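## Task

Pick up the small foam block lying on the desk that sits behind the stacked cartons and set it down on the top of the low shelf. The carton stack must stay undisturbed. The robot must not tip over or be left leaning, or the task fails. The block must rest on the shelf by itself at the end; if the robot is still holding it there, it is not done.

## Robot and tools

ROBOT. TidyBot++: a wheeled base (0.54 m long, 0.50 m wide, 0.38 m high) on four powered casters, carrying one seven-joint arm with a two-finger gripper. The shoulder sits 0.12 m ahead of the base centre, 0.68 m up. The arm begins folded, hand pointing down, sticking out up to 0.08 m in front of the base, elbow up to 1.15 m high. Cameras: base_camera (fixed on the base) and wrist_camera (on the hand, looking along it). Loose objects may occasionally get nudged by something else.

FRAMES. Base frame: origin on the floor below the base centre, x forward, y left, z up, metres. hand_pose is reported in this frame; it marks the point between the finger pads, its z axis runs along the fingers and the fingers close along its y axis. The odometry frame is the base frame as it was when the scene started. base_odometry heading is positive to the left, -3.142 to 3.142; it counts wheel turns, so slip looks like travel and drift of a few cm and degrees builds up. base_tilt is in degrees, forward and right positive, with a fixed error near 1 degree.

execute_actions. Argument "actions": a list holding exactly one action, or empty (then it only reports state and images). Optional "cameras": list of "base_camera", "wrist_camera" or "all"; omitted or null gives all, [] gives none. An action may contain:
- "base": exactly one relative move from where the base last reported itself: {"translate_m": d} forward offset in metres, -2 to 2, forward positive; {"strafe_m": d} sideways offset in metres, -2 to 2, left positive; {"rotate_rad": d} turn in place in radians, -6.3 to 6.3, counter-clockwise from above positive.
- "joints": absolute joint targets by name, radians. joint_1_rad any angle (whole arm about vertical; positive is clockwise from above, opposite to rotate_rad). joint_2_rad shoulder, -2.249 to 2.249. joint_3_rad any angle (upper-arm twist; from 3.14, positive swings a forward-bent forearm to the right). joint_4_rad elbow, -2.579 to 2.579. joint_5_rad any angle (forearm twist). joint_6_rad wrist, -2.099 to 2.099. joint_7_rad any angle (hand twist; pointing down, positive is counter-clockwise from above; at 1.57 the fingers open toward left and right). gripper_pos 0 (open) to 1 (closed), gap roughly 85 x (1 - gripper_pos) mm. Any-angle joints take the shorter path, so turn more than half a turn in steps. Done tolerances: ±0.039 for joints 1-4, ±0.056 for 5-7, ±0.03 for the gripper.
- "speeds": lowers top speed for this action: translate_m and strafe_m 0.05 to 0.5 m/s, rotate_rad 0.1 to 1.57 rad/s (upper values are defaults). A base move needing over 8.667 s is refused; any action is capped at 15 s.
Motions in one action start together. Unknown keys or out-of-range values get the call refused with nothing moving. A joint or base left out may still be driving at an earlier target. If a result reports a stop, later movement calls in that same reply are skipped.

ARM GEOMETRY. Upper arm 0.42 m, forearm 0.31 m, hand 0.31 m to the hand point. With joint_1_rad = 0, joint_3_rad = 3.14, joint_5_rad = 0 the arm stays in the x-z plane; angles from vertical (forward positive): upper = joint_2_rad, forearm = joint_2_rad - joint_4_rad, hand = that minus joint_6_rad. Forward reach = sum of length x sin(angle); height above shoulder = sum of length x cos(angle). A downward-pointing hand reaches at most about 0.94 m high, and only close in. Closed fingertips go about 20 mm beyond the hand point.

wait: {"seconds": 0 to 10}; commands nothing, returns state and images.
zoom_image: {"camera": "base_camera" or "wrist_camera", "region": [x0, y0, x1, y1]} pixels of that camera's latest full image, top-left origin, at most 504 x 504.
finished_scene: {"scene": 1 or 2}; ends the scene irreversibly and reports success; its result gives the next task. Replying without a tool call ends everything. If resuming, send an empty execute_actions first to learn the current scene.

RESULT LINES. base_status/joint_status: "done" (for the base only means the wheels turned enough, even if slipping or blocked); "off_target" (stopped short, may still push); "contact_stop"/"time_out" (target dropped, holds position); "not_followed" with "joint command not followed" and "cause:" means a self-collision check withheld arm targets (gripper still moves), and they may be retried each action until valid targets are sent. on_its_own lists uncommanded motion. Gripper at 1 "done" means nothing grasped; "off_target" means something is between the fingers. motor_effort: percent of maximum, bracket = peak during the last action, noisy. "ARM HIT": arm struck base or itself hard. MOTOR HOT from 60 °C; OVER-TEMPERATURE FAULT at 75 °C makes the arm sag and keys read "limit_stop_at_motor_heat"—resend targets. Torque fault (joints 1-4 limit 104.5 N m, warning 56.7; joints 5-7 limit 51.3, warning 29.4) freezes arm and gripper for 10 s and skips the rest of the call.

ACCURACY. Friction leaves joints a little off; correct by sending last command + (wanted - read). Holding a load makes the arm sag; never command a held joint to its current reading. hand_pose may be 1-2 cm wrong; trust images. Calibration for both cameras is given in OpenCV form and may be slightly off.

AVOID. Dropping, slamming, or pushing things hard; knocking the cartons; driving while the arm is caught on something above about 0.8 m (tipping risk); horizontal shoves on a raised hand; driving the base into obstacles (it keeps pushing and may report done). Back away to right a leaning robot. Release the object fully on the shelf before finishing. Shorter robot motion is better.

Each tool is called after "Emit:" by a JSON object that holds its "method" and its "body", one argument or row to a line.

## Session

Emit:
{"method": "execute_actions", "body": {
  "actions": []
}}

Scene clock: 0.00 s.
base_odometry: x=+0.000 y=+0.000 heading=+0.000 (m, m, rad; odometry frame)
base_tilt: forward=-0.3 right=+0.0 (deg)
base_status: not commanded
joint_positions: joint_1_rad=+0.043 joint_2_rad=-0.402 joint_3_rad=+3.105 joint_4_rad=-2.520 joint_5_rad=+0.028 joint_6_rad=-0.878 joint_7_rad=+1.614 gripper_pos=+0.000
joint_status: not commanded
motor_effort: joint_1_rad=-1 joint_2_rad=+0 joint_3_rad=+0 joint_4_rad=+16 joint_5_rad=+0 joint_6_rad=+1 joint_7_rad=-1 (%)
hand_pose: x=+0.2677 y=-0.0079 z=+0.5975 quat_wxyz=(+0.020, +0.997, +0.026, +0.072) (m; base frame)
pictures: base_camera, wrist_camera
Images, in order (width x height): base_camera 644x364, wrist_camera 644x476.

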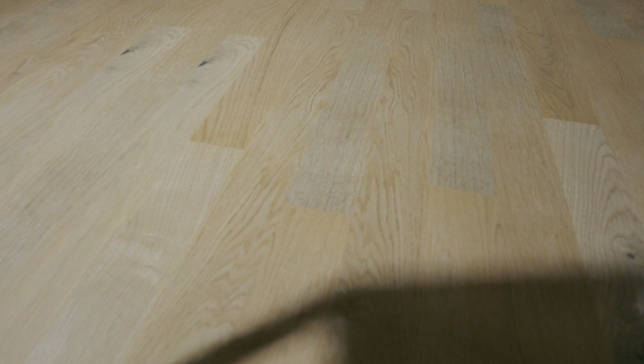

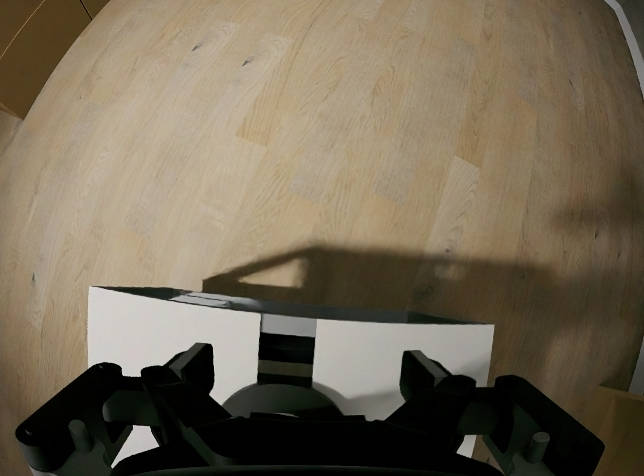

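Raise the hand to look forward.

Emit:
{"method": "execute_actions", "body": {
  "actions": [
    {"joints":{"joint_6_rad":0.3}}
  ],
  "cameras": ["wrist_camera"]
}}

Emit:
{"method": "execute_actions", "body": {
  "actions": [
    {"joints":{"joint_1_rad":-1.3}}
  ],
  "cameras": ["wrist_camera"]
}}

Emit:
{"method": "execute_actions", "body": {
  "actions": [
    {"joints":{"joint_1_rad":1.6}}
  ],
  "cameras": ["wrist_camera"]
}}

Scene clock: 10.13 s.
base_odometry: x=+0.000 y=+0.000 heading=+0.000 (m, m, rad; odometry frame)
base_tilt: forward=-0.3 right=+0.0 (deg)
base_status: not commanded
joint_positions: joint_1_rad=+0.043 joint_2_rad=-0.402 joint_3_rad=+3.105 joint_4_rad=-2.519 joint_5_rad=+0.028 joint_6_rad=+0.291 joint_7_rad=+1.614 gripper_pos=+0.000
joint_status: all done
motor_effort: joint_1_rad=-2(1) joint_2_rad=-6(5) joint_3_rad=+1(0) joint_4_rad=+22(21) joint_5_rad=-1(0) joint_6_rad=+7(8) joint_7_rad=+0(0) (%)
hand_pose: x=+0.5238 y=+0.0022 z=+0.8264 quat_wxyz=(+0.027, +0.791, +0.031, +0.610) (m; base frame)
pictures: wrist_camera
camera_calibration (this result's frames):
wrist_camera: T_world_to_cam=[[-0.0303488, -0.986912, 0.15838, -0.12267], [-0.232786, -0.147117, -0.961336, 0.982132], [0.972054, -0.0660441, -0.225274, -0.183387], [0, 0, 0, 1]] pos_world=[0.403165, 0.0113129, 0.922275]
Images, in order (width x height): wrist_camera 644x476.

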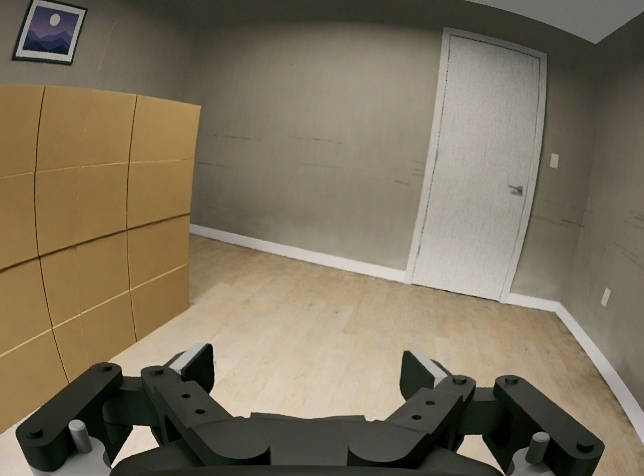

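Scene clock: 12.73 s.
base_odometry: x=+0.000 y=+0.000 heading=+0.000 (m, m, rad; odometry frame)
base_tilt: forward=-0.3 right=+0.0 (deg)
base_status: not commanded
joint_positions: joint_1_rad=-1.289 joint_2_rad=-0.402 joint_3_rad=+3.105 joint_4_rad=-2.519 joint_5_rad=+0.028 joint_6_rad=+0.291 joint_7_rad=+1.614 gripper_pos=+0.000
joint_status: all done
motor_effort: joint_1_rad=-1(2) joint_2_rad=-5(4) joint_3_rad=+1(1) joint_4_rad=+21(21) joint_5_rad=-1(1) joint_6_rad=+7(7) joint_7_rad=-1(0) (%)
hand_pose: x=+0.2126 y=+0.3938 z=+0.8264 quat_wxyz=(-0.356, +0.603, +0.513, +0.496) (m; base frame)
pictures: wrist_camera
camera_calibration (this result's frames):
wrist_camera: T_world_to_cam=[[0.951728, -0.262925, 0.15838, -0.239537], [0.087881, -0.260979, -0.961336, 0.943972], [0.294093, 0.928849, -0.225275, -0.102709], [0, 0, 0, 1]] pos_world=[0.175223, 0.278778, 0.922275]
Images, in order (width x height): wrist_camera 644x476.

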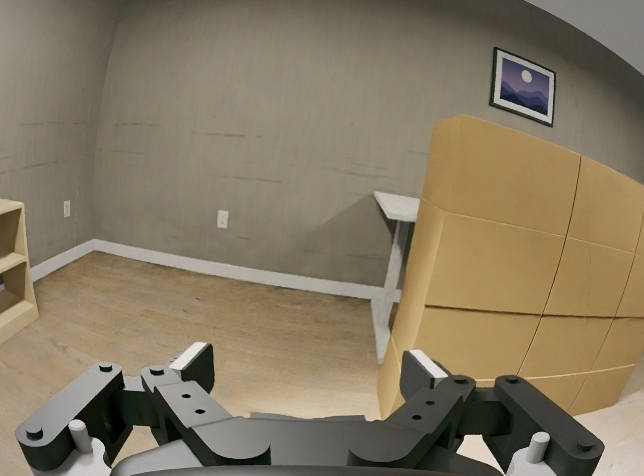

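Scene clock: 16.50 s.
base_odometry: x=+0.000 y=+0.000 heading=+0.000 (m, m, rad; odometry frame)
base_tilt: forward=-0.3 right=+0.1 (deg)
base_status: not commanded
joint_positions: joint_1_rad=+1.589 joint_2_rad=-0.402 joint_3_rad=+3.105 joint_4_rad=-2.519 joint_5_rad=+0.028 joint_6_rad=+0.291 joint_7_rad=+1.614 gripper_pos=+0.000
joint_status: all done
motor_effort: joint_1_rad=-1(0) joint_2_rad=-6(5) joint_3_rad=+1(1) joint_4_rad=+21(21) joint_5_rad=-1(1) joint_6_rad=+7(7) joint_7_rad=-1(1) (%)
hand_pose: x=+0.1312 y=-0.4046 z=+0.8264 quat_wxyz=(+0.445, +0.588, -0.530, +0.418) (m; base frame)
pictures: wrist_camera
camera_calibration (this result's frames):
wrist_camera: T_world_to_cam=[[-0.98736, 0.00604376, 0.15838, -0.00878523], [-0.152803, 0.229094, -0.961336, 0.972614], [-0.042094, -0.973386, -0.225274, -0.0627031], [0, 0, 0, 1]] pos_world=[0.137305, -0.283801, 0.922275]
Images, in order (width x height): wrist_camera 644x476.

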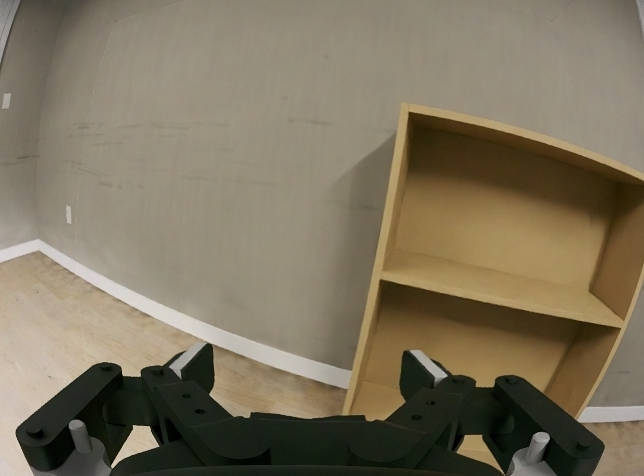

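Emit:
{"method": "execute_actions", "body": {
  "actions": [
    {"base":{"rotate_rad":-0.37},"joints":{"joint_1_rad":0}}
  ],
  "cameras": []
}}

Emit:
{"method": "execute_actions", "body": {
  "actions": [
    {"base":{"strafe_m":0.8}}
  ],
  "cameras": []
}}

Emit:
{"method": "execute_actions", "body": {
  "actions": [
    {"base":{"translate_m":-0.45}}
  ],
  "cameras": []
}}

Emit:
{"method": "execute_actions", "body": {
  "actions": [
    {"base":{"strafe_m":1.1}}
  ]
}}

Scene clock: 34.13 s.
base_odometry: x=+0.000 y=+0.000 heading=-0.369 (m, m, rad; odometry frame)
base_tilt: forward=-0.3 right=+0.0 (deg)
base_status: done
joint_positions: joint_1_rad=+0.011 joint_2_rad=-0.402 joint_3_rad=+3.105 joint_4_rad=-2.519 joint_5_rad=+0.028 joint_6_rad=+0.291 joint_7_rad=+1.614 gripper_pos=+0.000
joint_status: all done
motor_effort: joint_1_rad=-1(1) joint_2_rad=-5(6) joint_3_rad=+1(1) joint_4_rad=+21(22) joint_5_rad=-1(1) joint_6_rad=+7(7) joint_7_rad=+0(1) (%)
hand_pose: x=+0.5235 y=+0.0152 z=+0.8264 quat_wxyz=(+0.017, +0.791, +0.043, +0.611) (m; base frame)
pictures: none
No camera images: the call's "cameras" was empty. Leave "cameras" out to get every camera's image.

Scene clock: 37.10 s.
base_odometry: x=+0.290 y=+0.746 heading=-0.370 (m, m, rad; odometry frame)
base_tilt: forward=-0.3 right=+0.0 (deg)
base_status: done
joint_positions: joint_1_rad=+0.011 joint_2_rad=-0.402 joint_3_rad=+3.105 joint_4_rad=-2.519 joint_5_rad=+0.028 joint_6_rad=+0.291 joint_7_rad=+1.614 gripper_pos=+0.000
joint_status: not commanded
motor_effort: joint_1_rad=-1(1) joint_2_rad=-5(6) joint_3_rad=+0(2) joint_4_rad=+22(22) joint_5_rad=-1(1) joint_6_rad=+7(7) joint_7_rad=+0(0) (%)
hand_pose: x=+0.5235 y=+0.0153 z=+0.8264 quat_wxyz=(+0.017, +0.791, +0.044, +0.611) (m; base frame)
pictures: none
No camera images: the call's "cameras" was empty. Leave "cameras" out to get every camera's image.

Scene clock: 39.27 s.
base_odometry: x=-0.130 y=+0.909 heading=-0.370 (m, m, rad; odometry frame)
base_tilt: forward=-0.3 right=+0.0 (deg)
base_status: done
joint_positions: joint_1_rad=+0.011 joint_2_rad=-0.402 joint_3_rad=+3.105 joint_4_rad=-2.519 joint_5_rad=+0.028 joint_6_rad=+0.291 joint_7_rad=+1.614 gripper_pos=+0.000
joint_status: not commanded
motor_effort: joint_1_rad=-1(1) joint_2_rad=-6(8) joint_3_rad=+1(1) joint_4_rad=+21(22) joint_5_rad=-1(1) joint_6_rad=+7(7) joint_7_rad=-1(1) (%)
hand_pose: x=+0.5234 y=+0.0153 z=+0.8265 quat_wxyz=(+0.017, +0.790, +0.044, +0.611) (m; base frame)
pictures: none
No camera images: the call's "cameras" was empty. Leave "cameras" out to get every camera's image.

Scene clock: 42.80 s.
base_odometry: x=+0.268 y=+1.935 heading=-0.370 (m, m, rad; odometry frame)
base_tilt: forward=-0.3 right=+0.0 (deg)
base_status: done
joint_positions: joint_1_rad=+0.010 joint_2_rad=-0.402 joint_3_rad=+3.105 joint_4_rad=-2.519 joint_5_rad=+0.028 joint_6_rad=+0.291 joint_7_rad=+1.614 gripper_pos=+0.000
joint_status: not commanded
motor_effort: joint_1_rad=-1(2) joint_2_rad=-5(6) joint_3_rad=+1(2) joint_4_rad=+22(22) joint_5_rad=-1(1) joint_6_rad=+7(7) joint_7_rad=+0(0) (%)
hand_pose: x=+0.5234 y=+0.0153 z=+0.8265 quat_wxyz=(+0.017, +0.790, +0.044, +0.611) (m; base frame)
pictures: base_camera, wrist_camera
camera_calibration (this result's frames):
wrist_camera: T_world_to_cam=[[0.00171846, -0.987377, 0.158378, -0.126484], [-0.227642, -0.154606, -0.961393, 0.981558], [0.973743, -0.0344014, -0.225034, -0.183752], [0, 0, 0, 1]] pos_world=[0.402588, 0.0205462, 0.922345]
Images, in order (width x height): base_camera 644x364, wrist_camera 644x476.

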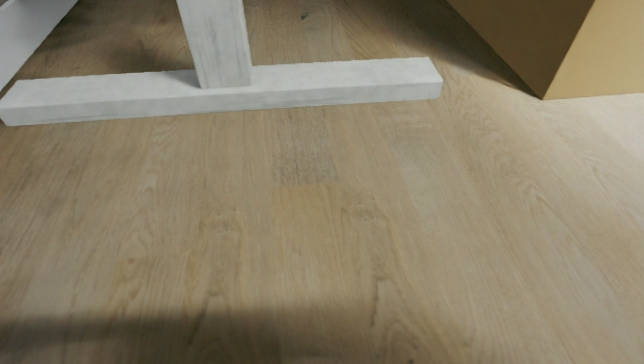

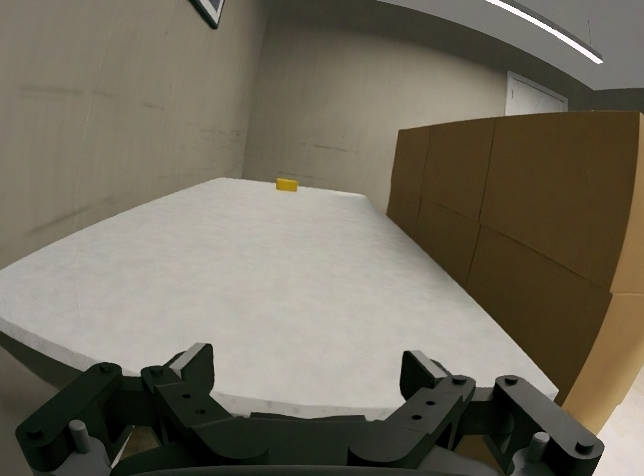

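Emit:
{"method": "execute_actions", "body": {
  "actions": [
    {"base":{"rotate_rad":0.1}}
  ],
  "cameras": ["wrist_camera"]
}}

Emit:
{"method": "execute_actions", "body": {
  "actions": [
    {"base":{"strafe_m":-1.25}}
  ],
  "cameras": ["wrist_camera"]
}}

Emit:
{"method": "execute_actions", "body": {
  "actions": [
    {"base":{"translate_m":1.6},"joints":{"joint_1_rad":-0.5}}
  ]
}}

Scene clock: 57.93 s.
base_odometry: x=+0.268 y=+1.935 heading=-0.270 (m, m, rad; odometry frame)
base_tilt: forward=-0.3 right=+0.0 (deg)
base_status: done
joint_positions: joint_1_rad=+0.006 joint_2_rad=-0.402 joint_3_rad=+3.105 joint_4_rad=-2.519 joint_5_rad=+0.028 joint_6_rad=+0.291 joint_7_rad=+1.614 gripper_pos=+0.000
joint_status: not commanded
motor_effort: joint_1_rad=-1(1) joint_2_rad=-5(5) joint_3_rad=+1(2) joint_4_rad=+21(22) joint_5_rad=-1(2) joint_6_rad=+7(7) joint_7_rad=+0(0) (%)
hand_pose: x=+0.5234 y=+0.0170 z=+0.8265 quat_wxyz=(+0.016, +0.790, +0.045, +0.611) (m; base frame)
pictures: wrist_camera
camera_calibration (this result's frames):
wrist_camera: T_world_to_cam=[[0.00565949, -0.987359, 0.1584, -0.126968], [-0.227023, -0.155535, -0.961389, 0.981482], [0.973873, -0.0305196, -0.225034, -0.183767], [0, 0, 0, 1]] pos_world=[0.402503, 0.0216833, 0.922344]
Images, in order (width x height): wrist_camera 644x476.

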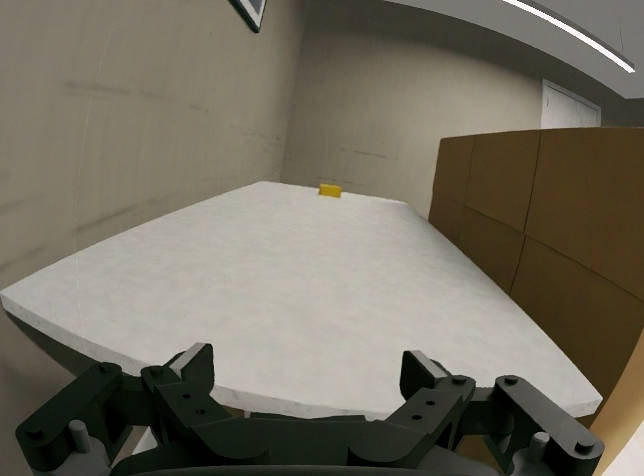

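Scene clock: 61.77 s.
base_odometry: x=-0.065 y=+0.730 heading=-0.270 (m, m, rad; odometry frame)
base_tilt: forward=-0.2 right=+0.0 (deg)
base_status: done
joint_positions: joint_1_rad=+0.006 joint_2_rad=-0.402 joint_3_rad=+3.105 joint_4_rad=-2.519 joint_5_rad=+0.028 joint_6_rad=+0.291 joint_7_rad=+1.614 gripper_pos=+0.000
joint_status: not commanded
motor_effort: joint_1_rad=-1(1) joint_2_rad=-5(5) joint_3_rad=+0(2) joint_4_rad=+21(22) joint_5_rad=-1(1) joint_6_rad=+7(7) joint_7_rad=+0(0) (%)
hand_pose: x=+0.5234 y=+0.0171 z=+0.8265 quat_wxyz=(+0.015, +0.790, +0.045, +0.611) (m; base frame)
pictures: wrist_camera
camera_calibration (this result's frames):
wrist_camera: T_world_to_cam=[[0.00597307, -0.987356, 0.158405, -0.127009], [-0.226974, -0.155612, -0.961388, 0.981475], [0.973883, -0.0302115, -0.225034, -0.183768], [0, 0, 0, 1]] pos_world=[0.402496, 0.0217747, 0.922344]
Images, in order (width x height): wrist_camera 644x476.

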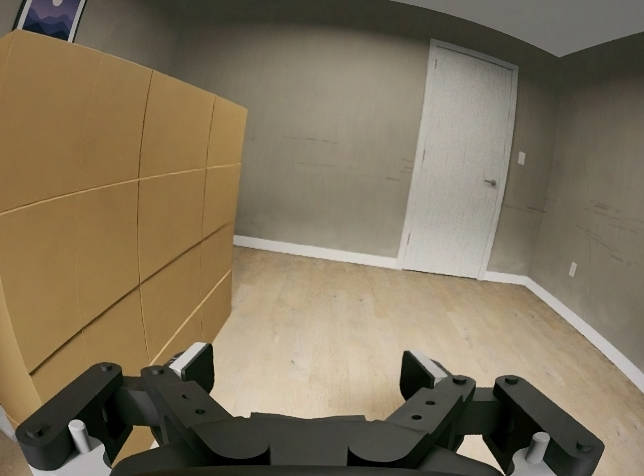

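Scene clock: 66.30 s.
base_odometry: x=+1.477 y=+0.303 heading=-0.270 (m, m, rad; odometry frame)
base_tilt: forward=-0.3 right=+0.0 (deg)
base_status: done
joint_positions: joint_1_rad=-0.489 joint_2_rad=-0.402 joint_3_rad=+3.105 joint_4_rad=-2.519 joint_5_rad=+0.028 joint_6_rad=+0.291 joint_7_rad=+1.614 gripper_pos=+0.000
joint_status: all done
motor_effort: joint_1_rad=-1(0) joint_2_rad=-5(7) joint_3_rad=+1(1) joint_4_rad=+21(22) joint_5_rad=-1(1) joint_6_rad=+7(8) joint_7_rad=+0(1) (%)
hand_pose: x=+0.4666 y=+0.2072 z=+0.8265 quat_wxyz=(-0.135, +0.755, +0.238, +0.596) (m; base frame)
pictures: base_camera, wrist_camera
camera_calibration (this result's frames):
wrist_camera: T_world_to_cam=[[0.474523, -0.865873, 0.158406, -0.182767], [-0.125687, -0.244763, -0.961402, 0.969431], [0.871224, 0.436298, -0.224974, -0.171592], [0, 0, 0, 1]] pos_world=[0.358067, 0.153893, 0.922361]
Images, in order (width x height): base_camera 644x364, wrist_camera 644x476.

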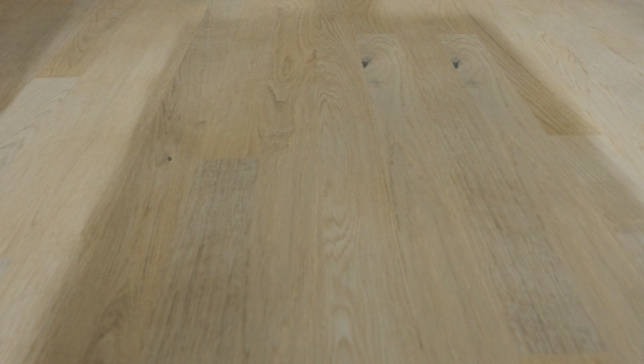

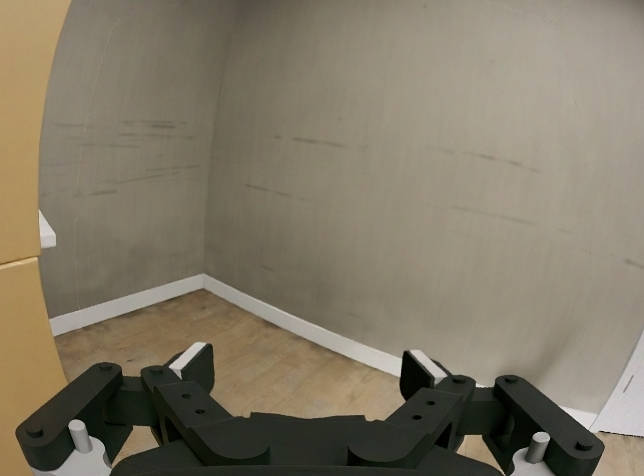

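Emit:
{"method": "execute_actions", "body": {
  "actions": [
    {"base":{"translate_m":1.05},"joints":{"joint_1_rad":0}}
  ],
  "cameras": []
}}

Emit:
{"method": "execute_actions", "body": {
  "actions": [
    {"base":{"rotate_rad":-3.14}}
  ],
  "cameras": ["wrist_camera"]
}}

Emit:
{"method": "execute_actions", "body": {
  "actions": [
    {"base":{"translate_m":-0.15}}
  ],
  "cameras": []
}}

Emit:
{"method": "execute_actions", "body": {
  "actions": [
    {"base":{"strafe_m":-1.2}}
  ]
}}

Scene clock: 80.47 s.
base_odometry: x=+2.490 y=+0.023 heading=-0.270 (m, m, rad; odometry frame)
base_tilt: forward=-0.3 right=+0.0 (deg)
base_status: done
joint_positions: joint_1_rad=-0.011 joint_2_rad=-0.402 joint_3_rad=+3.105 joint_4_rad=-2.519 joint_5_rad=+0.028 joint_6_rad=+0.291 joint_7_rad=+1.614 gripper_pos=+0.000
joint_status: all done
motor_effort: joint_1_rad=-1(0) joint_2_rad=-6(8) joint_3_rad=+1(2) joint_4_rad=+21(22) joint_5_rad=-1(1) joint_6_rad=+7(7) joint_7_rad=+0(0) (%)
hand_pose: x=+0.5230 y=+0.0239 z=+0.8265 quat_wxyz=(+0.010, +0.790, +0.052, +0.611) (m; base frame)
pictures: none
No camera images: the call's "cameras" was empty. Leave "cameras" out to get every camera's image.

Scene clock: 83.77 s.
base_odometry: x=+2.490 y=+0.023 heading=+2.874 (m, m, rad; odometry frame)
base_tilt: forward=-0.3 right=+0.0 (deg)
base_status: done
joint_positions: joint_1_rad=-0.008 joint_2_rad=-0.402 joint_3_rad=+3.105 joint_4_rad=-2.519 joint_5_rad=+0.028 joint_6_rad=+0.291 joint_7_rad=+1.614 gripper_pos=+0.000
joint_status: not commanded
motor_effort: joint_1_rad=-1(0) joint_2_rad=-5(7) joint_3_rad=+0(2) joint_4_rad=+22(21) joint_5_rad=-1(2) joint_6_rad=+7(7) joint_7_rad=-1(0) (%)
hand_pose: x=+0.5231 y=+0.0229 z=+0.8265 quat_wxyz=(+0.011, +0.790, +0.051, +0.611) (m; base frame)
pictures: wrist_camera
camera_calibration (this result's frames):
wrist_camera: T_world_to_cam=[[0.0201491, -0.987168, 0.158407, -0.128697], [-0.224656, -0.158858, -0.961402, 0.981209], [0.97423, -0.0162157, -0.224974, -0.18385], [0, 0, 0, 1]] pos_world=[0.402139, 0.0258457, 0.922361]
Images, in order (width x height): wrist_camera 644x476.

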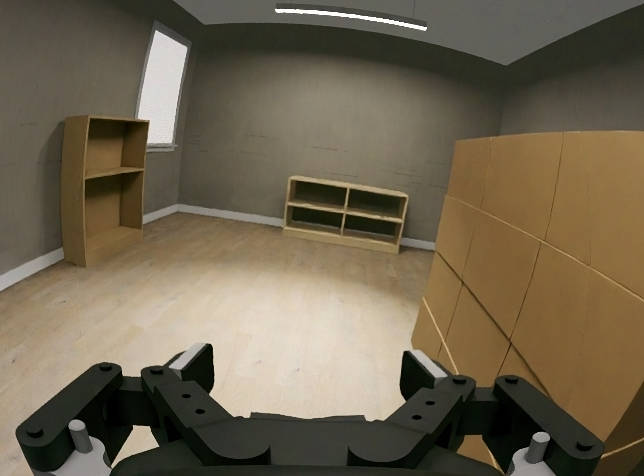

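Scene clock: 85.20 s.
base_odometry: x=+2.634 y=-0.017 heading=+2.873 (m, m, rad; odometry frame)
base_tilt: forward=-0.3 right=+0.0 (deg)
base_status: done
joint_positions: joint_1_rad=-0.008 joint_2_rad=-0.402 joint_3_rad=+3.105 joint_4_rad=-2.519 joint_5_rad=+0.028 joint_6_rad=+0.291 joint_7_rad=+1.614 gripper_pos=+0.000
joint_status: not commanded
motor_effort: joint_1_rad=-1(1) joint_2_rad=-4(9) joint_3_rad=+1(1) joint_4_rad=+21(23) joint_5_rad=-1(1) joint_6_rad=+7(7) joint_7_rad=+0(0) (%)
hand_pose: x=+0.5230 y=+0.0229 z=+0.8267 quat_wxyz=(+0.011, +0.790, +0.051, +0.611) (m; base frame)
pictures: none
No camera images: the call's "cameras" was empty. Leave "cameras" out to get every camera's image.

Scene clock: 88.93 s.
base_odometry: x=+2.953 y=+1.140 heading=+2.873 (m, m, rad; odometry frame)
base_tilt: forward=-0.3 right=+0.0 (deg)
base_status: done
joint_positions: joint_1_rad=-0.008 joint_2_rad=-0.402 joint_3_rad=+3.105 joint_4_rad=-2.519 joint_5_rad=+0.028 joint_6_rad=+0.291 joint_7_rad=+1.614 gripper_pos=+0.000
joint_status: not commanded
motor_effort: joint_1_rad=-1(2) joint_2_rad=-5(5) joint_3_rad=+0(2) joint_4_rad=+22(22) joint_5_rad=-1(1) joint_6_rad=+7(7) joint_7_rad=-1(0) (%)
hand_pose: x=+0.5230 y=+0.0229 z=+0.8267 quat_wxyz=(+0.011, +0.790, +0.051, +0.611) (m; base frame)
pictures: base_camera, wrist_camera
camera_calibration (this result's frames):
wrist_camera: T_world_to_cam=[[0.0200725, -0.987169, 0.15841, -0.12869], [-0.224345, -0.158849, -0.961476, 0.981222], [0.974303, -0.0162392, -0.224655, -0.184076], [0, 0, 0, 1]] pos_world=[0.402061, 0.025838, 0.922454]
Images, in order (width x height): base_camera 644x364, wrist_camera 644x476.

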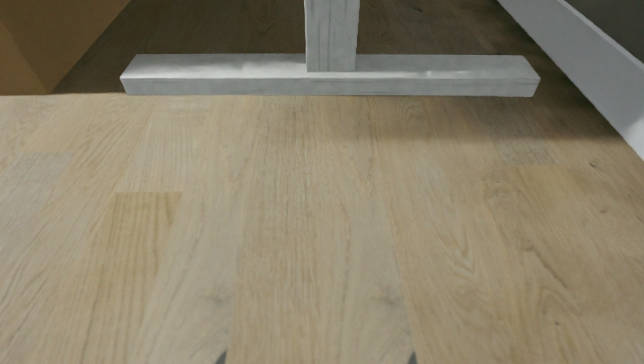

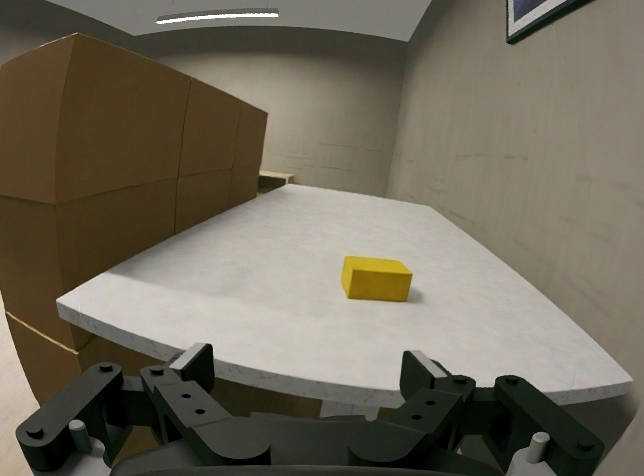

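Emit:
{"method": "execute_actions", "body": {
  "actions": [
    {"base":{"strafe_m":-0.08},"joints":{"joint_2_rad":0.375,"joint_4_rad":-0.8,"joint_6_rad":-1.965}}
  ],
  "cameras": ["wrist_camera"]
}}

Emit:
{"method": "execute_actions", "body": {
  "actions": [
    {"base":{"translate_m":0.25}}
  ]
}}

Scene clock: 102.40 s.
base_odometry: x=+2.975 y=+1.217 heading=+2.873 (m, m, rad; odometry frame)
base_tilt: forward=-0.2 right=+0.0 (deg)
base_status: done
joint_positions: joint_1_rad=-0.008 joint_2_rad=+0.350 joint_3_rad=+3.105 joint_4_rad=-0.821 joint_5_rad=+0.028 joint_6_rad=-1.937 joint_7_rad=+1.614 gripper_pos=+0.000
joint_status: all done
motor_effort: joint_1_rad=-1(1) joint_2_rad=-28(29) joint_3_rad=-1(2) joint_4_rad=+17(23) joint_5_rad=-1(2) joint_6_rad=+0(8) joint_7_rad=+0(1) (%)
hand_pose: x=+0.5628 y=+0.0095 z=+0.8883 quat_wxyz=(+0.007, +0.999, +0.038, +0.017) (m; base frame)
pictures: wrist_camera
camera_calibration (this result's frames):
wrist_camera: T_world_to_cam=[[0.136798, -0.987248, 0.0814099, -0.149774], [-0.988674, -0.141191, -0.0508736, 0.66839], [0.0617192, -0.0735285, -0.995381, 0.989631], [0, 0, 0, 1]] pos_world=[0.62023, 0.0192727, 1.03126]
Images, in order (width x height): wrist_camera 644x476.

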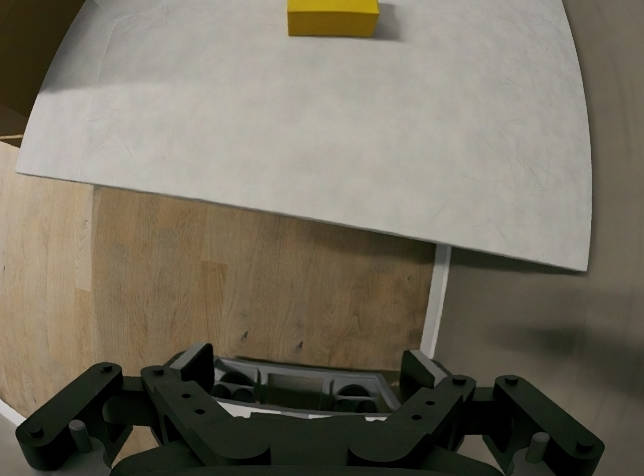

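Scene clock: 104.17 s.
base_odometry: x=+2.734 y=+1.284 heading=+2.872 (m, m, rad; odometry frame)
base_tilt: forward=-0.2 right=+0.0 (deg)
base_status: done
joint_positions: joint_1_rad=-0.008 joint_2_rad=+0.367 joint_3_rad=+3.105 joint_4_rad=-0.820 joint_5_rad=+0.028 joint_6_rad=-1.938 joint_7_rad=+1.614 gripper_pos=+0.000
joint_status: not commanded
motor_effort: joint_1_rad=-1(1) joint_2_rad=-30(32) joint_3_rad=-1(1) joint_4_rad=+18(18) joint_5_rad=+0(1) joint_6_rad=-1(0) joint_7_rad=-1(1) (%)
hand_pose: x=+0.5661 y=+0.0094 z=+0.8813 quat_wxyz=(+0.006, +0.999, +0.037, +0.008) (m; base frame)
pictures: base_camera, wrist_camera
camera_calibration (this result's frames):
wrist_camera: T_world_to_cam=[[0.137847, -0.987278, 0.079248, -0.148431], [-0.989418, -0.140919, -0.0345472, 0.657336], [0.0452752, -0.0736471, -0.996256, 0.992506], [0, 0, 0, 1]] pos_world=[0.625905, 0.0191833, 1.02326]
Images, in order (width x height): base_camera 644x364, wrist_camera 644x476.

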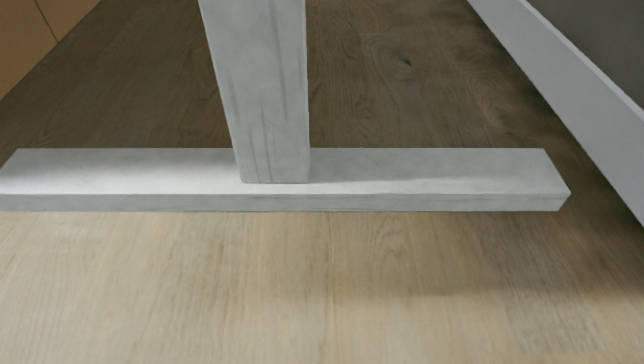

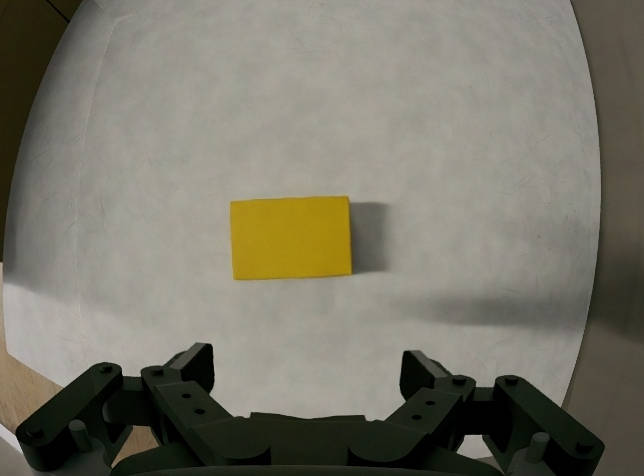

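Emit:
{"method": "execute_actions", "body": {
  "actions": [
    {"base":{"translate_m":0.07},"joints":{"joint_7_rad":0.14}}
  ],
  "cameras": []
}}

Emit:
{"method": "execute_actions", "body": {
  "actions": [
    {"base":{"strafe_m":0.02},"joints":{"joint_2_rad":0.33,"joint_4_rad":-1.1,"joint_6_rad":-1.71}}
  ],
  "cameras": ["wrist_camera"]
}}

Scene clock: 119.27 s.
base_odometry: x=+2.666 y=+1.303 heading=+2.872 (m, m, rad; odometry frame)
base_tilt: forward=-0.3 right=+0.0 (deg)
base_status: done
joint_positions: joint_1_rad=-0.008 joint_2_rad=+0.372 joint_3_rad=+3.105 joint_4_rad=-0.819 joint_5_rad=+0.028 joint_6_rad=-1.939 joint_7_rad=+0.146 gripper_pos=+0.000
joint_status: all done
motor_effort: joint_1_rad=-1(0) joint_2_rad=-29(32) joint_3_rad=-1(1) joint_4_rad=+17(18) joint_5_rad=-1(1) joint_6_rad=+0(1) joint_7_rad=+0(1) (%)
hand_pose: x=+0.5670 y=+0.0094 z=+0.8791 quat_wxyz=(+0.001, +0.767, -0.641, +0.008) (m; base frame)
pictures: none
No camera images: the call's "cameras" was empty. Leave "cameras" out to get every camera's image.

Scene clock: 120.87 s.
base_odometry: x=+2.660 y=+1.283 heading=+2.872 (m, m, rad; odometry frame)
base_tilt: forward=-0.2 right=+0.0 (deg)
base_status: done
joint_positions: joint_1_rad=-0.005 joint_2_rad=+0.355 joint_3_rad=+3.105 joint_4_rad=-1.082 joint_5_rad=+0.028 joint_6_rad=-1.739 joint_7_rad=+0.146 gripper_pos=+0.000
joint_status: all done
motor_effort: joint_1_rad=-1(3) joint_2_rad=-30(31) joint_3_rad=-1(2) joint_4_rad=+18(19) joint_5_rad=+0(1) joint_6_rad=-1(1) joint_7_rad=+0(0) (%)
hand_pose: x=+0.5659 y=+0.0091 z=+0.8073 quat_wxyz=(+0.017, +0.768, -0.640, -0.008) (m; base frame)
pictures: wrist_camera
camera_calibration (this result's frames):
wrist_camera: T_world_to_cam=[[-0.964758, -0.242918, 0.101154, 0.456602], [-0.246706, 0.968725, -0.0265978, 0.217744], [-0.0915294, -0.0506158, -0.994515, 0.994591], [0, 0, 0, 1]] pos_world=[0.585264, -0.0496755, 0.94874]
Images, in order (width x height): wrist_camera 644x476.

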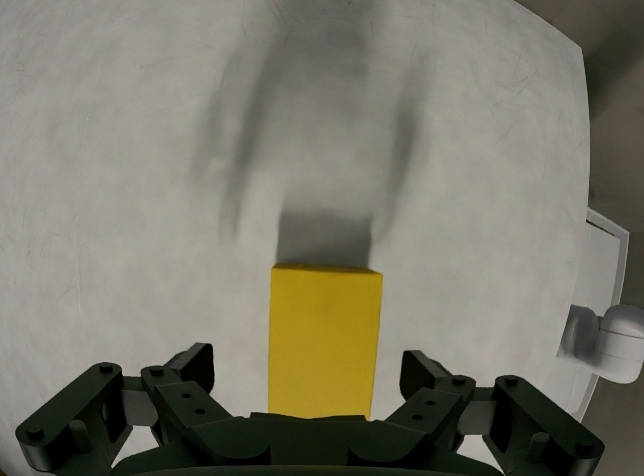

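Block is about 1 cm nearer; back up slightly.

Emit:
{"method": "execute_actions", "body": {
  "actions": [
    {"base":{"translate_m":-0.01},"joints":{"joint_2_rad":0.30,"joint_4_rad":-1.275,"joint_6_rad":-1.54}}
  ],
  "cameras": ["wrist_camera"]
}}

Emit:
{"method": "execute_actions", "body": {
  "actions": [
    {"joints":{"gripper_pos":0.5}}
  ],
  "cameras": ["wrist_camera"]
}}

Scene clock: 128.97 s.
base_odometry: x=+2.670 y=+1.281 heading=+2.872 (m, m, rad; odometry frame)
base_tilt: forward=-0.3 right=+0.0 (deg)
base_status: done
joint_positions: joint_1_rad=-0.005 joint_2_rad=+0.325 joint_3_rad=+3.105 joint_4_rad=-1.257 joint_5_rad=+0.028 joint_6_rad=-1.569 joint_7_rad=+0.146 gripper_pos=+0.000
joint_status: all done
motor_effort: joint_1_rad=-2(3) joint_2_rad=-28(32) joint_3_rad=-1(2) joint_4_rad=+18(19) joint_5_rad=-1(0) joint_6_rad=-1(2) joint_7_rad=-1(1) (%)
hand_pose: x=+0.5644 y=+0.0097 z=+0.7659 quat_wxyz=(+0.009, +0.770, -0.638, +0.002) (m; base frame)
pictures: wrist_camera
camera_calibration (this result's frames):
wrist_camera: T_world_to_cam=[[-0.965812, -0.247488, 0.0771856, 0.478558], [-0.250575, 0.967531, -0.0331173, 0.222894], [-0.0664833, -0.0513258, -0.996467, 0.940637], [0, 0, 0, 1]] pos_world=[0.580585, -0.0489403, 0.907757]
Images, in order (width x height): wrist_camera 644x476.

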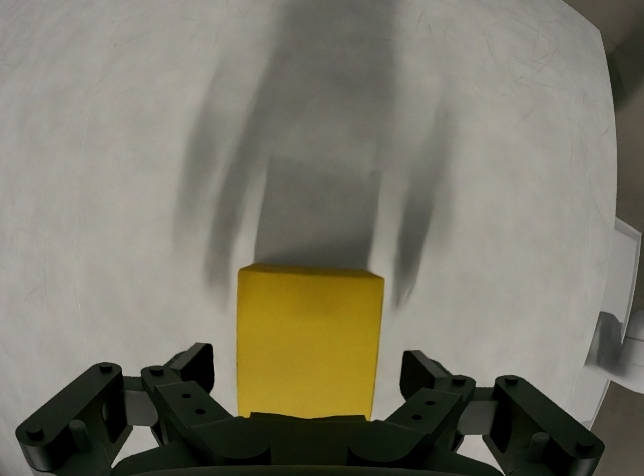

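Scene clock: 129.87 s.
base_odometry: x=+2.670 y=+1.281 heading=+2.872 (m, m, rad; odometry frame)
base_tilt: forward=-0.3 right=+0.0 (deg)
base_status: not commanded
joint_positions: joint_1_rad=-0.005 joint_2_rad=+0.316 joint_3_rad=+3.105 joint_4_rad=-1.260 joint_5_rad=+0.028 joint_6_rad=-1.568 joint_7_rad=+0.146 gripper_pos=+0.408
joint_status: gripper_pos off_target (ended at +0.408, target +0.500)
motor_effort: joint_1_rad=-1(1) joint_2_rad=-29(29) joint_3_rad=+0(1) joint_4_rad=+19(19) joint_5_rad=+0(1) joint_6_rad=+0(1) joint_7_rad=+0(1) (%)
hand_pose: x=+0.5629 y=+0.0096 z=+0.7691 quat_wxyz=(+0.007, +0.770, -0.638, +0.005) (m; base frame)
pictures: wrist_camera
camera_calibration (this result's frames):
wrist_camera: T_world_to_cam=[[-0.966309, -0.247527, 0.0705524, 0.482199], [-0.250384, 0.967518, -0.0348838, 0.223887], [-0.059626, -0.0513737, -0.996898, 0.940185], [0, 0, 0, 1]] pos_world=[0.57807, -0.0489568, 0.911058]
Images, in order (width x height): wrist_camera 644x476.

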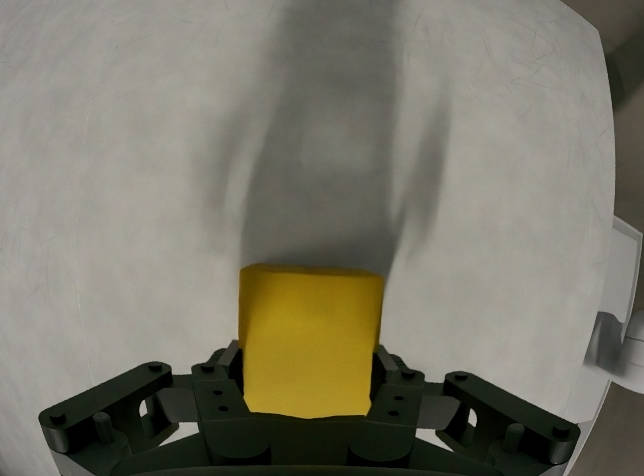

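Emit:
{"method": "execute_actions", "body": {
  "actions": [
    {"joints":{"gripper_pos":0.65,"joint_2_rad":0.375,"joint_4_rad":-0.8,"joint_6_rad":-1.965}}
  ],
  "cameras": []
}}

Emit:
{"method": "execute_actions", "body": {
  "actions": [
    {"base":{"translate_m":-0.33},"joints":{"joint_7_rad":1.57}}
  ],
  "cameras": ["wrist_camera"]
}}

Emit:
{"method": "execute_actions", "body": {
  "actions": [
    {"base":{"strafe_m":1.3}}
  ],
  "cameras": []
}}

Emit:
{"method": "execute_actions", "body": {
  "actions": [
    {"base":{"translate_m":2},"joints":{"joint_6_rad":-1.2}}
  ],
  "cameras": ["wrist_camera"]
}}

Emit:
{"method": "execute_actions", "body": {
  "actions": [
    {"base":{"translate_m":1.0}}
  ]
}}

Scene clock: 144.83 s.
base_odometry: x=+2.670 y=+1.281 heading=+2.872 (m, m, rad; odometry frame)
base_tilt: forward=-0.3 right=+0.0 (deg)
base_status: not commanded
joint_positions: joint_1_rad=-0.005 joint_2_rad=+0.350 joint_3_rad=+3.105 joint_4_rad=-0.821 joint_5_rad=+0.028 joint_6_rad=-1.936 joint_7_rad=+0.146 gripper_pos=+0.408
joint_status: gripper_pos off_target (ended at +0.408, target +0.650); the others done
motor_effort: joint_1_rad=-2(1) joint_2_rad=-28(29) joint_3_rad=-1(1) joint_4_rad=+18(20) joint_5_rad=-1(0) joint_6_rad=+0(0) joint_7_rad=+0(1) (%)
hand_pose: x=+0.5630 y=+0.0084 z=+0.8886 quat_wxyz=(-0.007, +0.766, -0.642, +0.017) (m; base frame)
pictures: none
No camera images: the call's "cameras" was empty. Leave "cameras" out to get every camera's image.

Scene clock: 146.80 s.
base_odometry: x=+2.988 y=+1.193 heading=+2.871 (m, m, rad; odometry frame)
base_tilt: forward=-0.2 right=+0.0 (deg)
base_status: done
joint_positions: joint_1_rad=-0.005 joint_2_rad=+0.364 joint_3_rad=+3.105 joint_4_rad=-0.820 joint_5_rad=+0.028 joint_6_rad=-1.939 joint_7_rad=+1.563 gripper_pos=+0.408
joint_status: all done
motor_effort: joint_1_rad=-1(1) joint_2_rad=-28(32) joint_3_rad=+0(1) joint_4_rad=+17(18) joint_5_rad=-1(0) joint_6_rad=+0(0) joint_7_rad=+0(1) (%)
hand_pose: x=+0.5652 y=+0.0084 z=+0.8826 quat_wxyz=(+0.006, +1.000, +0.011, +0.010) (m; base frame)
pictures: wrist_camera
camera_calibration (this result's frames):
wrist_camera: T_world_to_cam=[[0.0852865, -0.993245, 0.0786759, -0.119151], [-0.995373, -0.0884444, -0.037562, 0.66196], [0.0442667, -0.0751083, -0.996192, 0.994303], [0, 0, 0, 1]] pos_world=[0.625044, 0.0148812, 1.02476]
Images, in order (width x height): wrist_camera 644x476.

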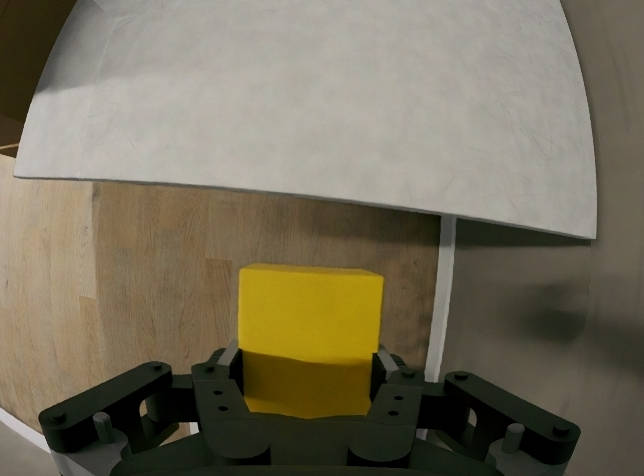

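Scene clock: 150.77 s.
base_odometry: x=+2.642 y=-0.060 heading=+2.871 (m, m, rad; odometry frame)
base_tilt: forward=-0.3 right=+0.0 (deg)
base_status: done
joint_positions: joint_1_rad=-0.003 joint_2_rad=+0.364 joint_3_rad=+3.105 joint_4_rad=-0.820 joint_5_rad=+0.028 joint_6_rad=-1.939 joint_7_rad=+1.563 gripper_pos=+0.408
joint_status: not commanded
motor_effort: joint_1_rad=-1(5) joint_2_rad=-29(31) joint_3_rad=+0(3) joint_4_rad=+18(18) joint_5_rad=-1(1) joint_6_rad=+0(0) joint_7_rad=+0(0) (%)
hand_pose: x=+0.5653 y=+0.0071 z=+0.8826 quat_wxyz=(+0.006, +1.000, +0.010, +0.010) (m; base frame)
pictures: none
No camera images: the call's "cameras" was empty. Leave "cameras" out to get every camera's image.

Scene clock: 156.07 s.
base_odometry: x=+0.714 y=+0.473 heading=+2.872 (m, m, rad; odometry frame)
base_tilt: forward=-0.3 right=+0.0 (deg)
base_status: done
joint_positions: joint_1_rad=-0.003 joint_2_rad=+0.368 joint_3_rad=+3.105 joint_4_rad=-0.816 joint_5_rad=+0.028 joint_6_rad=-1.213 joint_7_rad=+1.563 gripper_pos=+0.408
joint_status: all done
motor_effort: joint_1_rad=-1(3) joint_2_rad=-30(35) joint_3_rad=-1(1) joint_4_rad=+21(22) joint_5_rad=-1(1) joint_6_rad=+5(6) joint_7_rad=+0(0) (%)
hand_pose: x=+0.7721 y=+0.0136 z=+0.9642 quat_wxyz=(+0.000, +0.931, +0.011, +0.364) (m; base frame)
pictures: wrist_camera
camera_calibration (this result's frames):
wrist_camera: T_world_to_cam=[[0.0244035, -0.994769, 0.0991946, -0.110804], [-0.718625, -0.0864339, -0.690006, 1.28673], [0.69497, -0.0544452, -0.716975, 0.294899], [0, 0, 0, 1]] pos_world=[0.722431, 0.0170479, 1.11027]
Images, in order (width x height): wrist_camera 644x476.

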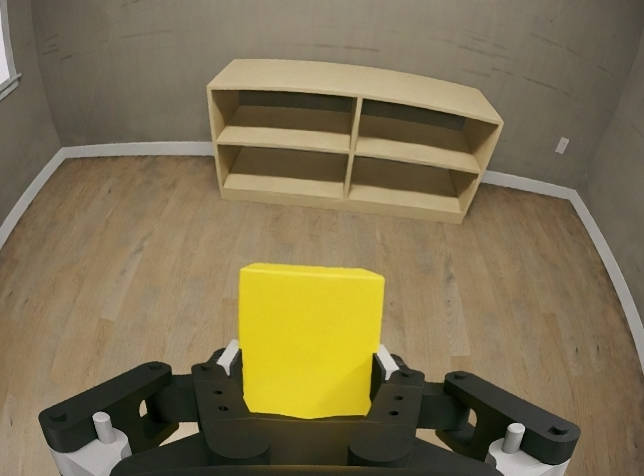

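Scene clock: 159.37 s.
base_odometry: x=-0.250 y=+0.739 heading=+2.872 (m, m, rad; odometry frame)
base_tilt: forward=-0.2 right=+0.0 (deg)
base_status: done
joint_positions: joint_1_rad=-0.003 joint_2_rad=+0.370 joint_3_rad=+3.105 joint_4_rad=-0.816 joint_5_rad=+0.028 joint_6_rad=-1.213 joint_7_rad=+1.563 gripper_pos=+0.408
joint_status: not commanded
motor_effort: joint_1_rad=-1(1) joint_2_rad=-31(36) joint_3_rad=-1(1) joint_4_rad=+21(23) joint_5_rad=+0(1) joint_6_rad=+5(5) joint_7_rad=-1(0) (%)
hand_pose: x=+0.7726 y=+0.0136 z=+0.9629 quat_wxyz=(+0.000, +0.932, +0.011, +0.363) (m; base frame)
pictures: base_camera, wrist_camera
camera_calibration (this result's frames):
wrist_camera: T_world_to_cam=[[0.0246027, -0.994768, 0.0991486, -0.110796], [-0.720014, -0.0864358, -0.688556, 1.28591], [0.693524, -0.054448, -0.718373, 0.296007], [0, 0, 0, 1]] pos_world=[0.723312, 0.0170499, 1.10905]
Images, in order (width x height): base_camera 644x364, wrist_camera 644x476.

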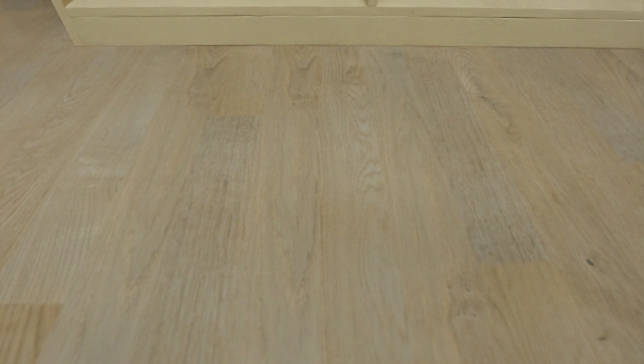

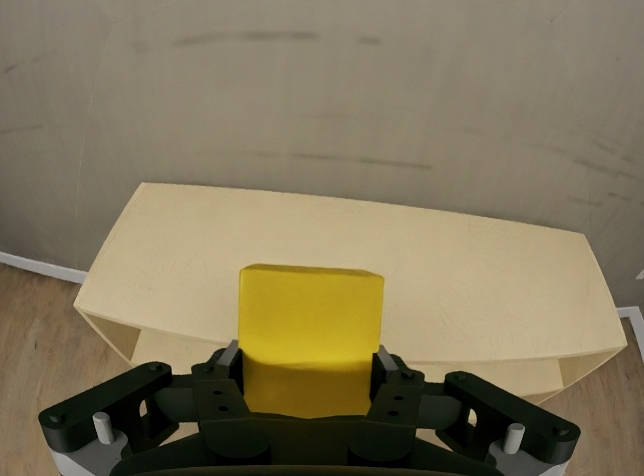

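Emit:
{"method": "execute_actions", "body": {
  "actions": [
    {"base":{"translate_m":0.55},"speeds":{"translate_m":0.25},"joints":{"joint_6_rad":-1.965}}
  ],
  "cameras": []
}}

Emit:
{"method": "execute_actions", "body": {
  "actions": [
    {"joints":{"joint_2_rad":0.32,"joint_4_rad":-1.46,"joint_6_rad":-1.33}}
  ]
}}

Scene clock: 174.10 s.
base_odometry: x=-0.781 y=+0.885 heading=+2.872 (m, m, rad; odometry frame)
base_tilt: forward=-0.2 right=+0.0 (deg)
base_status: done
joint_positions: joint_1_rad=-0.003 joint_2_rad=+0.371 joint_3_rad=+3.105 joint_4_rad=-0.814 joint_5_rad=+0.028 joint_6_rad=-1.956 joint_7_rad=+1.563 gripper_pos=+0.408
joint_status: all done
motor_effort: joint_1_rad=-1(0) joint_2_rad=-28(33) joint_3_rad=-1(1) joint_4_rad=+17(22) joint_5_rad=-1(0) joint_6_rad=+0(5) joint_7_rad=+0(0) (%)
hand_pose: x=+0.5625 y=+0.0070 z=+0.8810 quat_wxyz=(+0.006, +1.000, +0.009, +0.000) (m; base frame)
pictures: none
No camera images: the call's "cameras" was empty. Leave "cameras" out to get every camera's image.

Scene clock: 176.00 s.
base_odometry: x=-0.781 y=+0.885 heading=+2.872 (m, m, rad; odometry frame)
base_tilt: forward=-0.3 right=+0.0 (deg)
base_status: not commanded
joint_positions: joint_1_rad=-0.003 joint_2_rad=+0.348 joint_3_rad=+3.105 joint_4_rad=-1.441 joint_5_rad=+0.028 joint_6_rad=-1.359 joint_7_rad=+1.563 gripper_pos=+0.408
joint_status: all done
motor_effort: joint_1_rad=-1(1) joint_2_rad=-29(31) joint_3_rad=-1(1) joint_4_rad=+18(19) joint_5_rad=-1(1) joint_6_rad=-1(1) joint_7_rad=-1(1) (%)
hand_pose: x=+0.5669 y=+0.0093 z=+0.6984 quat_wxyz=(+0.007, +1.000, +0.018, -0.003) (m; base frame)
pictures: base_camera, wrist_camera
camera_calibration (this result's frames):
wrist_camera: T_world_to_cam=[[0.10066, -0.991764, 0.0791933, -0.112966], [-0.994711, -0.101955, -0.0124688, 0.63898], [0.0204402, -0.0775194, -0.996781, 0.824689], [0, 0, 0, 1]] pos_world=[0.630114, 0.0170407, 0.838948]
Images, in order (width x height): base_camera 644x364, wrist_camera 644x476.

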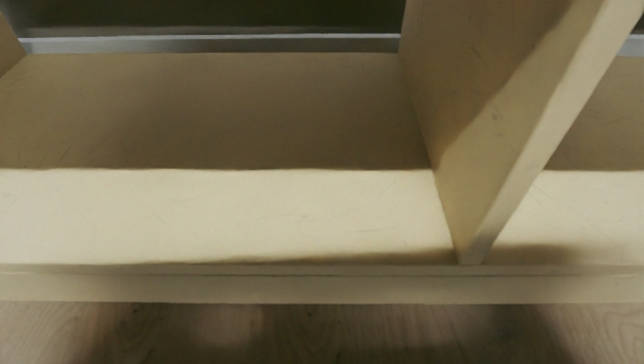

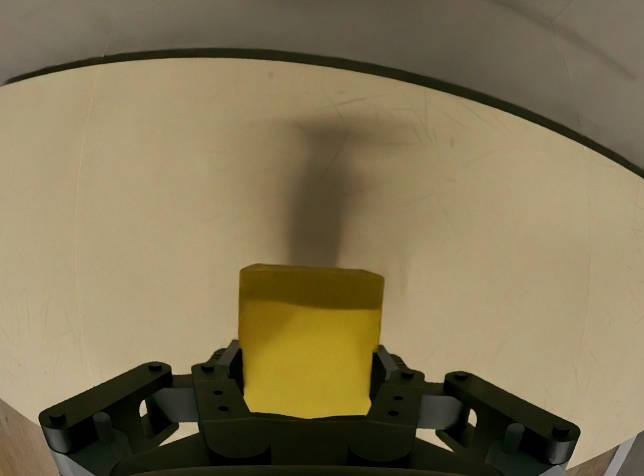

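Emit:
{"method": "execute_actions", "body": {
  "actions": [
    {"joints":{"joint_4_rad":-1.56,"joint_6_rad":-1.23}}
  ],
  "cameras": ["wrist_camera"]
}}

Scene clock: 184.00 s.
base_odometry: x=-0.781 y=+0.885 heading=+2.872 (m, m, rad; odometry frame)
base_tilt: forward=-0.2 right=+0.0 (deg)
base_status: not commanded
joint_positions: joint_1_rad=-0.003 joint_2_rad=+0.343 joint_3_rad=+3.105 joint_4_rad=-1.545 joint_5_rad=+0.028 joint_6_rad=-1.259 joint_7_rad=+1.563 gripper_pos=+0.408
joint_status: all done
motor_effort: joint_1_rad=-1(1) joint_2_rad=-29(30) joint_3_rad=-1(1) joint_4_rad=+18(19) joint_5_rad=-1(1) joint_6_rad=+0(0) joint_7_rad=+0(0) (%)
hand_pose: x=+0.5569 y=+0.0096 z=+0.6687 quat_wxyz=(+0.007, +1.000, +0.019, -0.003) (m; base frame)
pictures: wrist_camera
camera_calibration (this result's frames):
wrist_camera: T_world_to_cam=[[0.103362, -0.991533, 0.0786039, -0.110487], [-0.994432, -0.104649, -0.0124134, 0.628546], [0.0205341, -0.0768832, -0.996829, 0.795353], [0, 0, 0, 1]] pos_world=[0.620135, 0.0173744, 0.809318]
Images, in order (width x height): wrist_camera 644x476.

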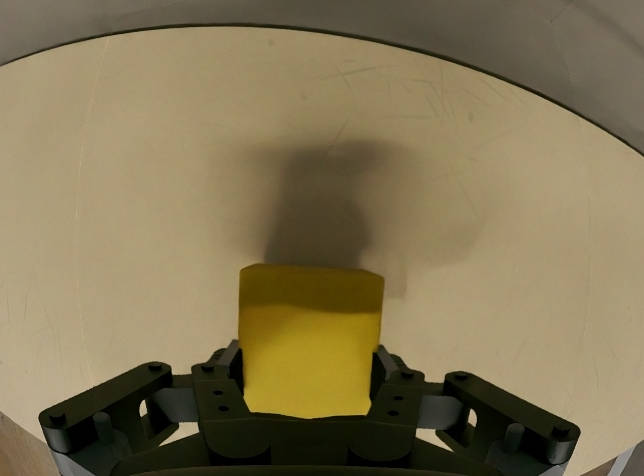

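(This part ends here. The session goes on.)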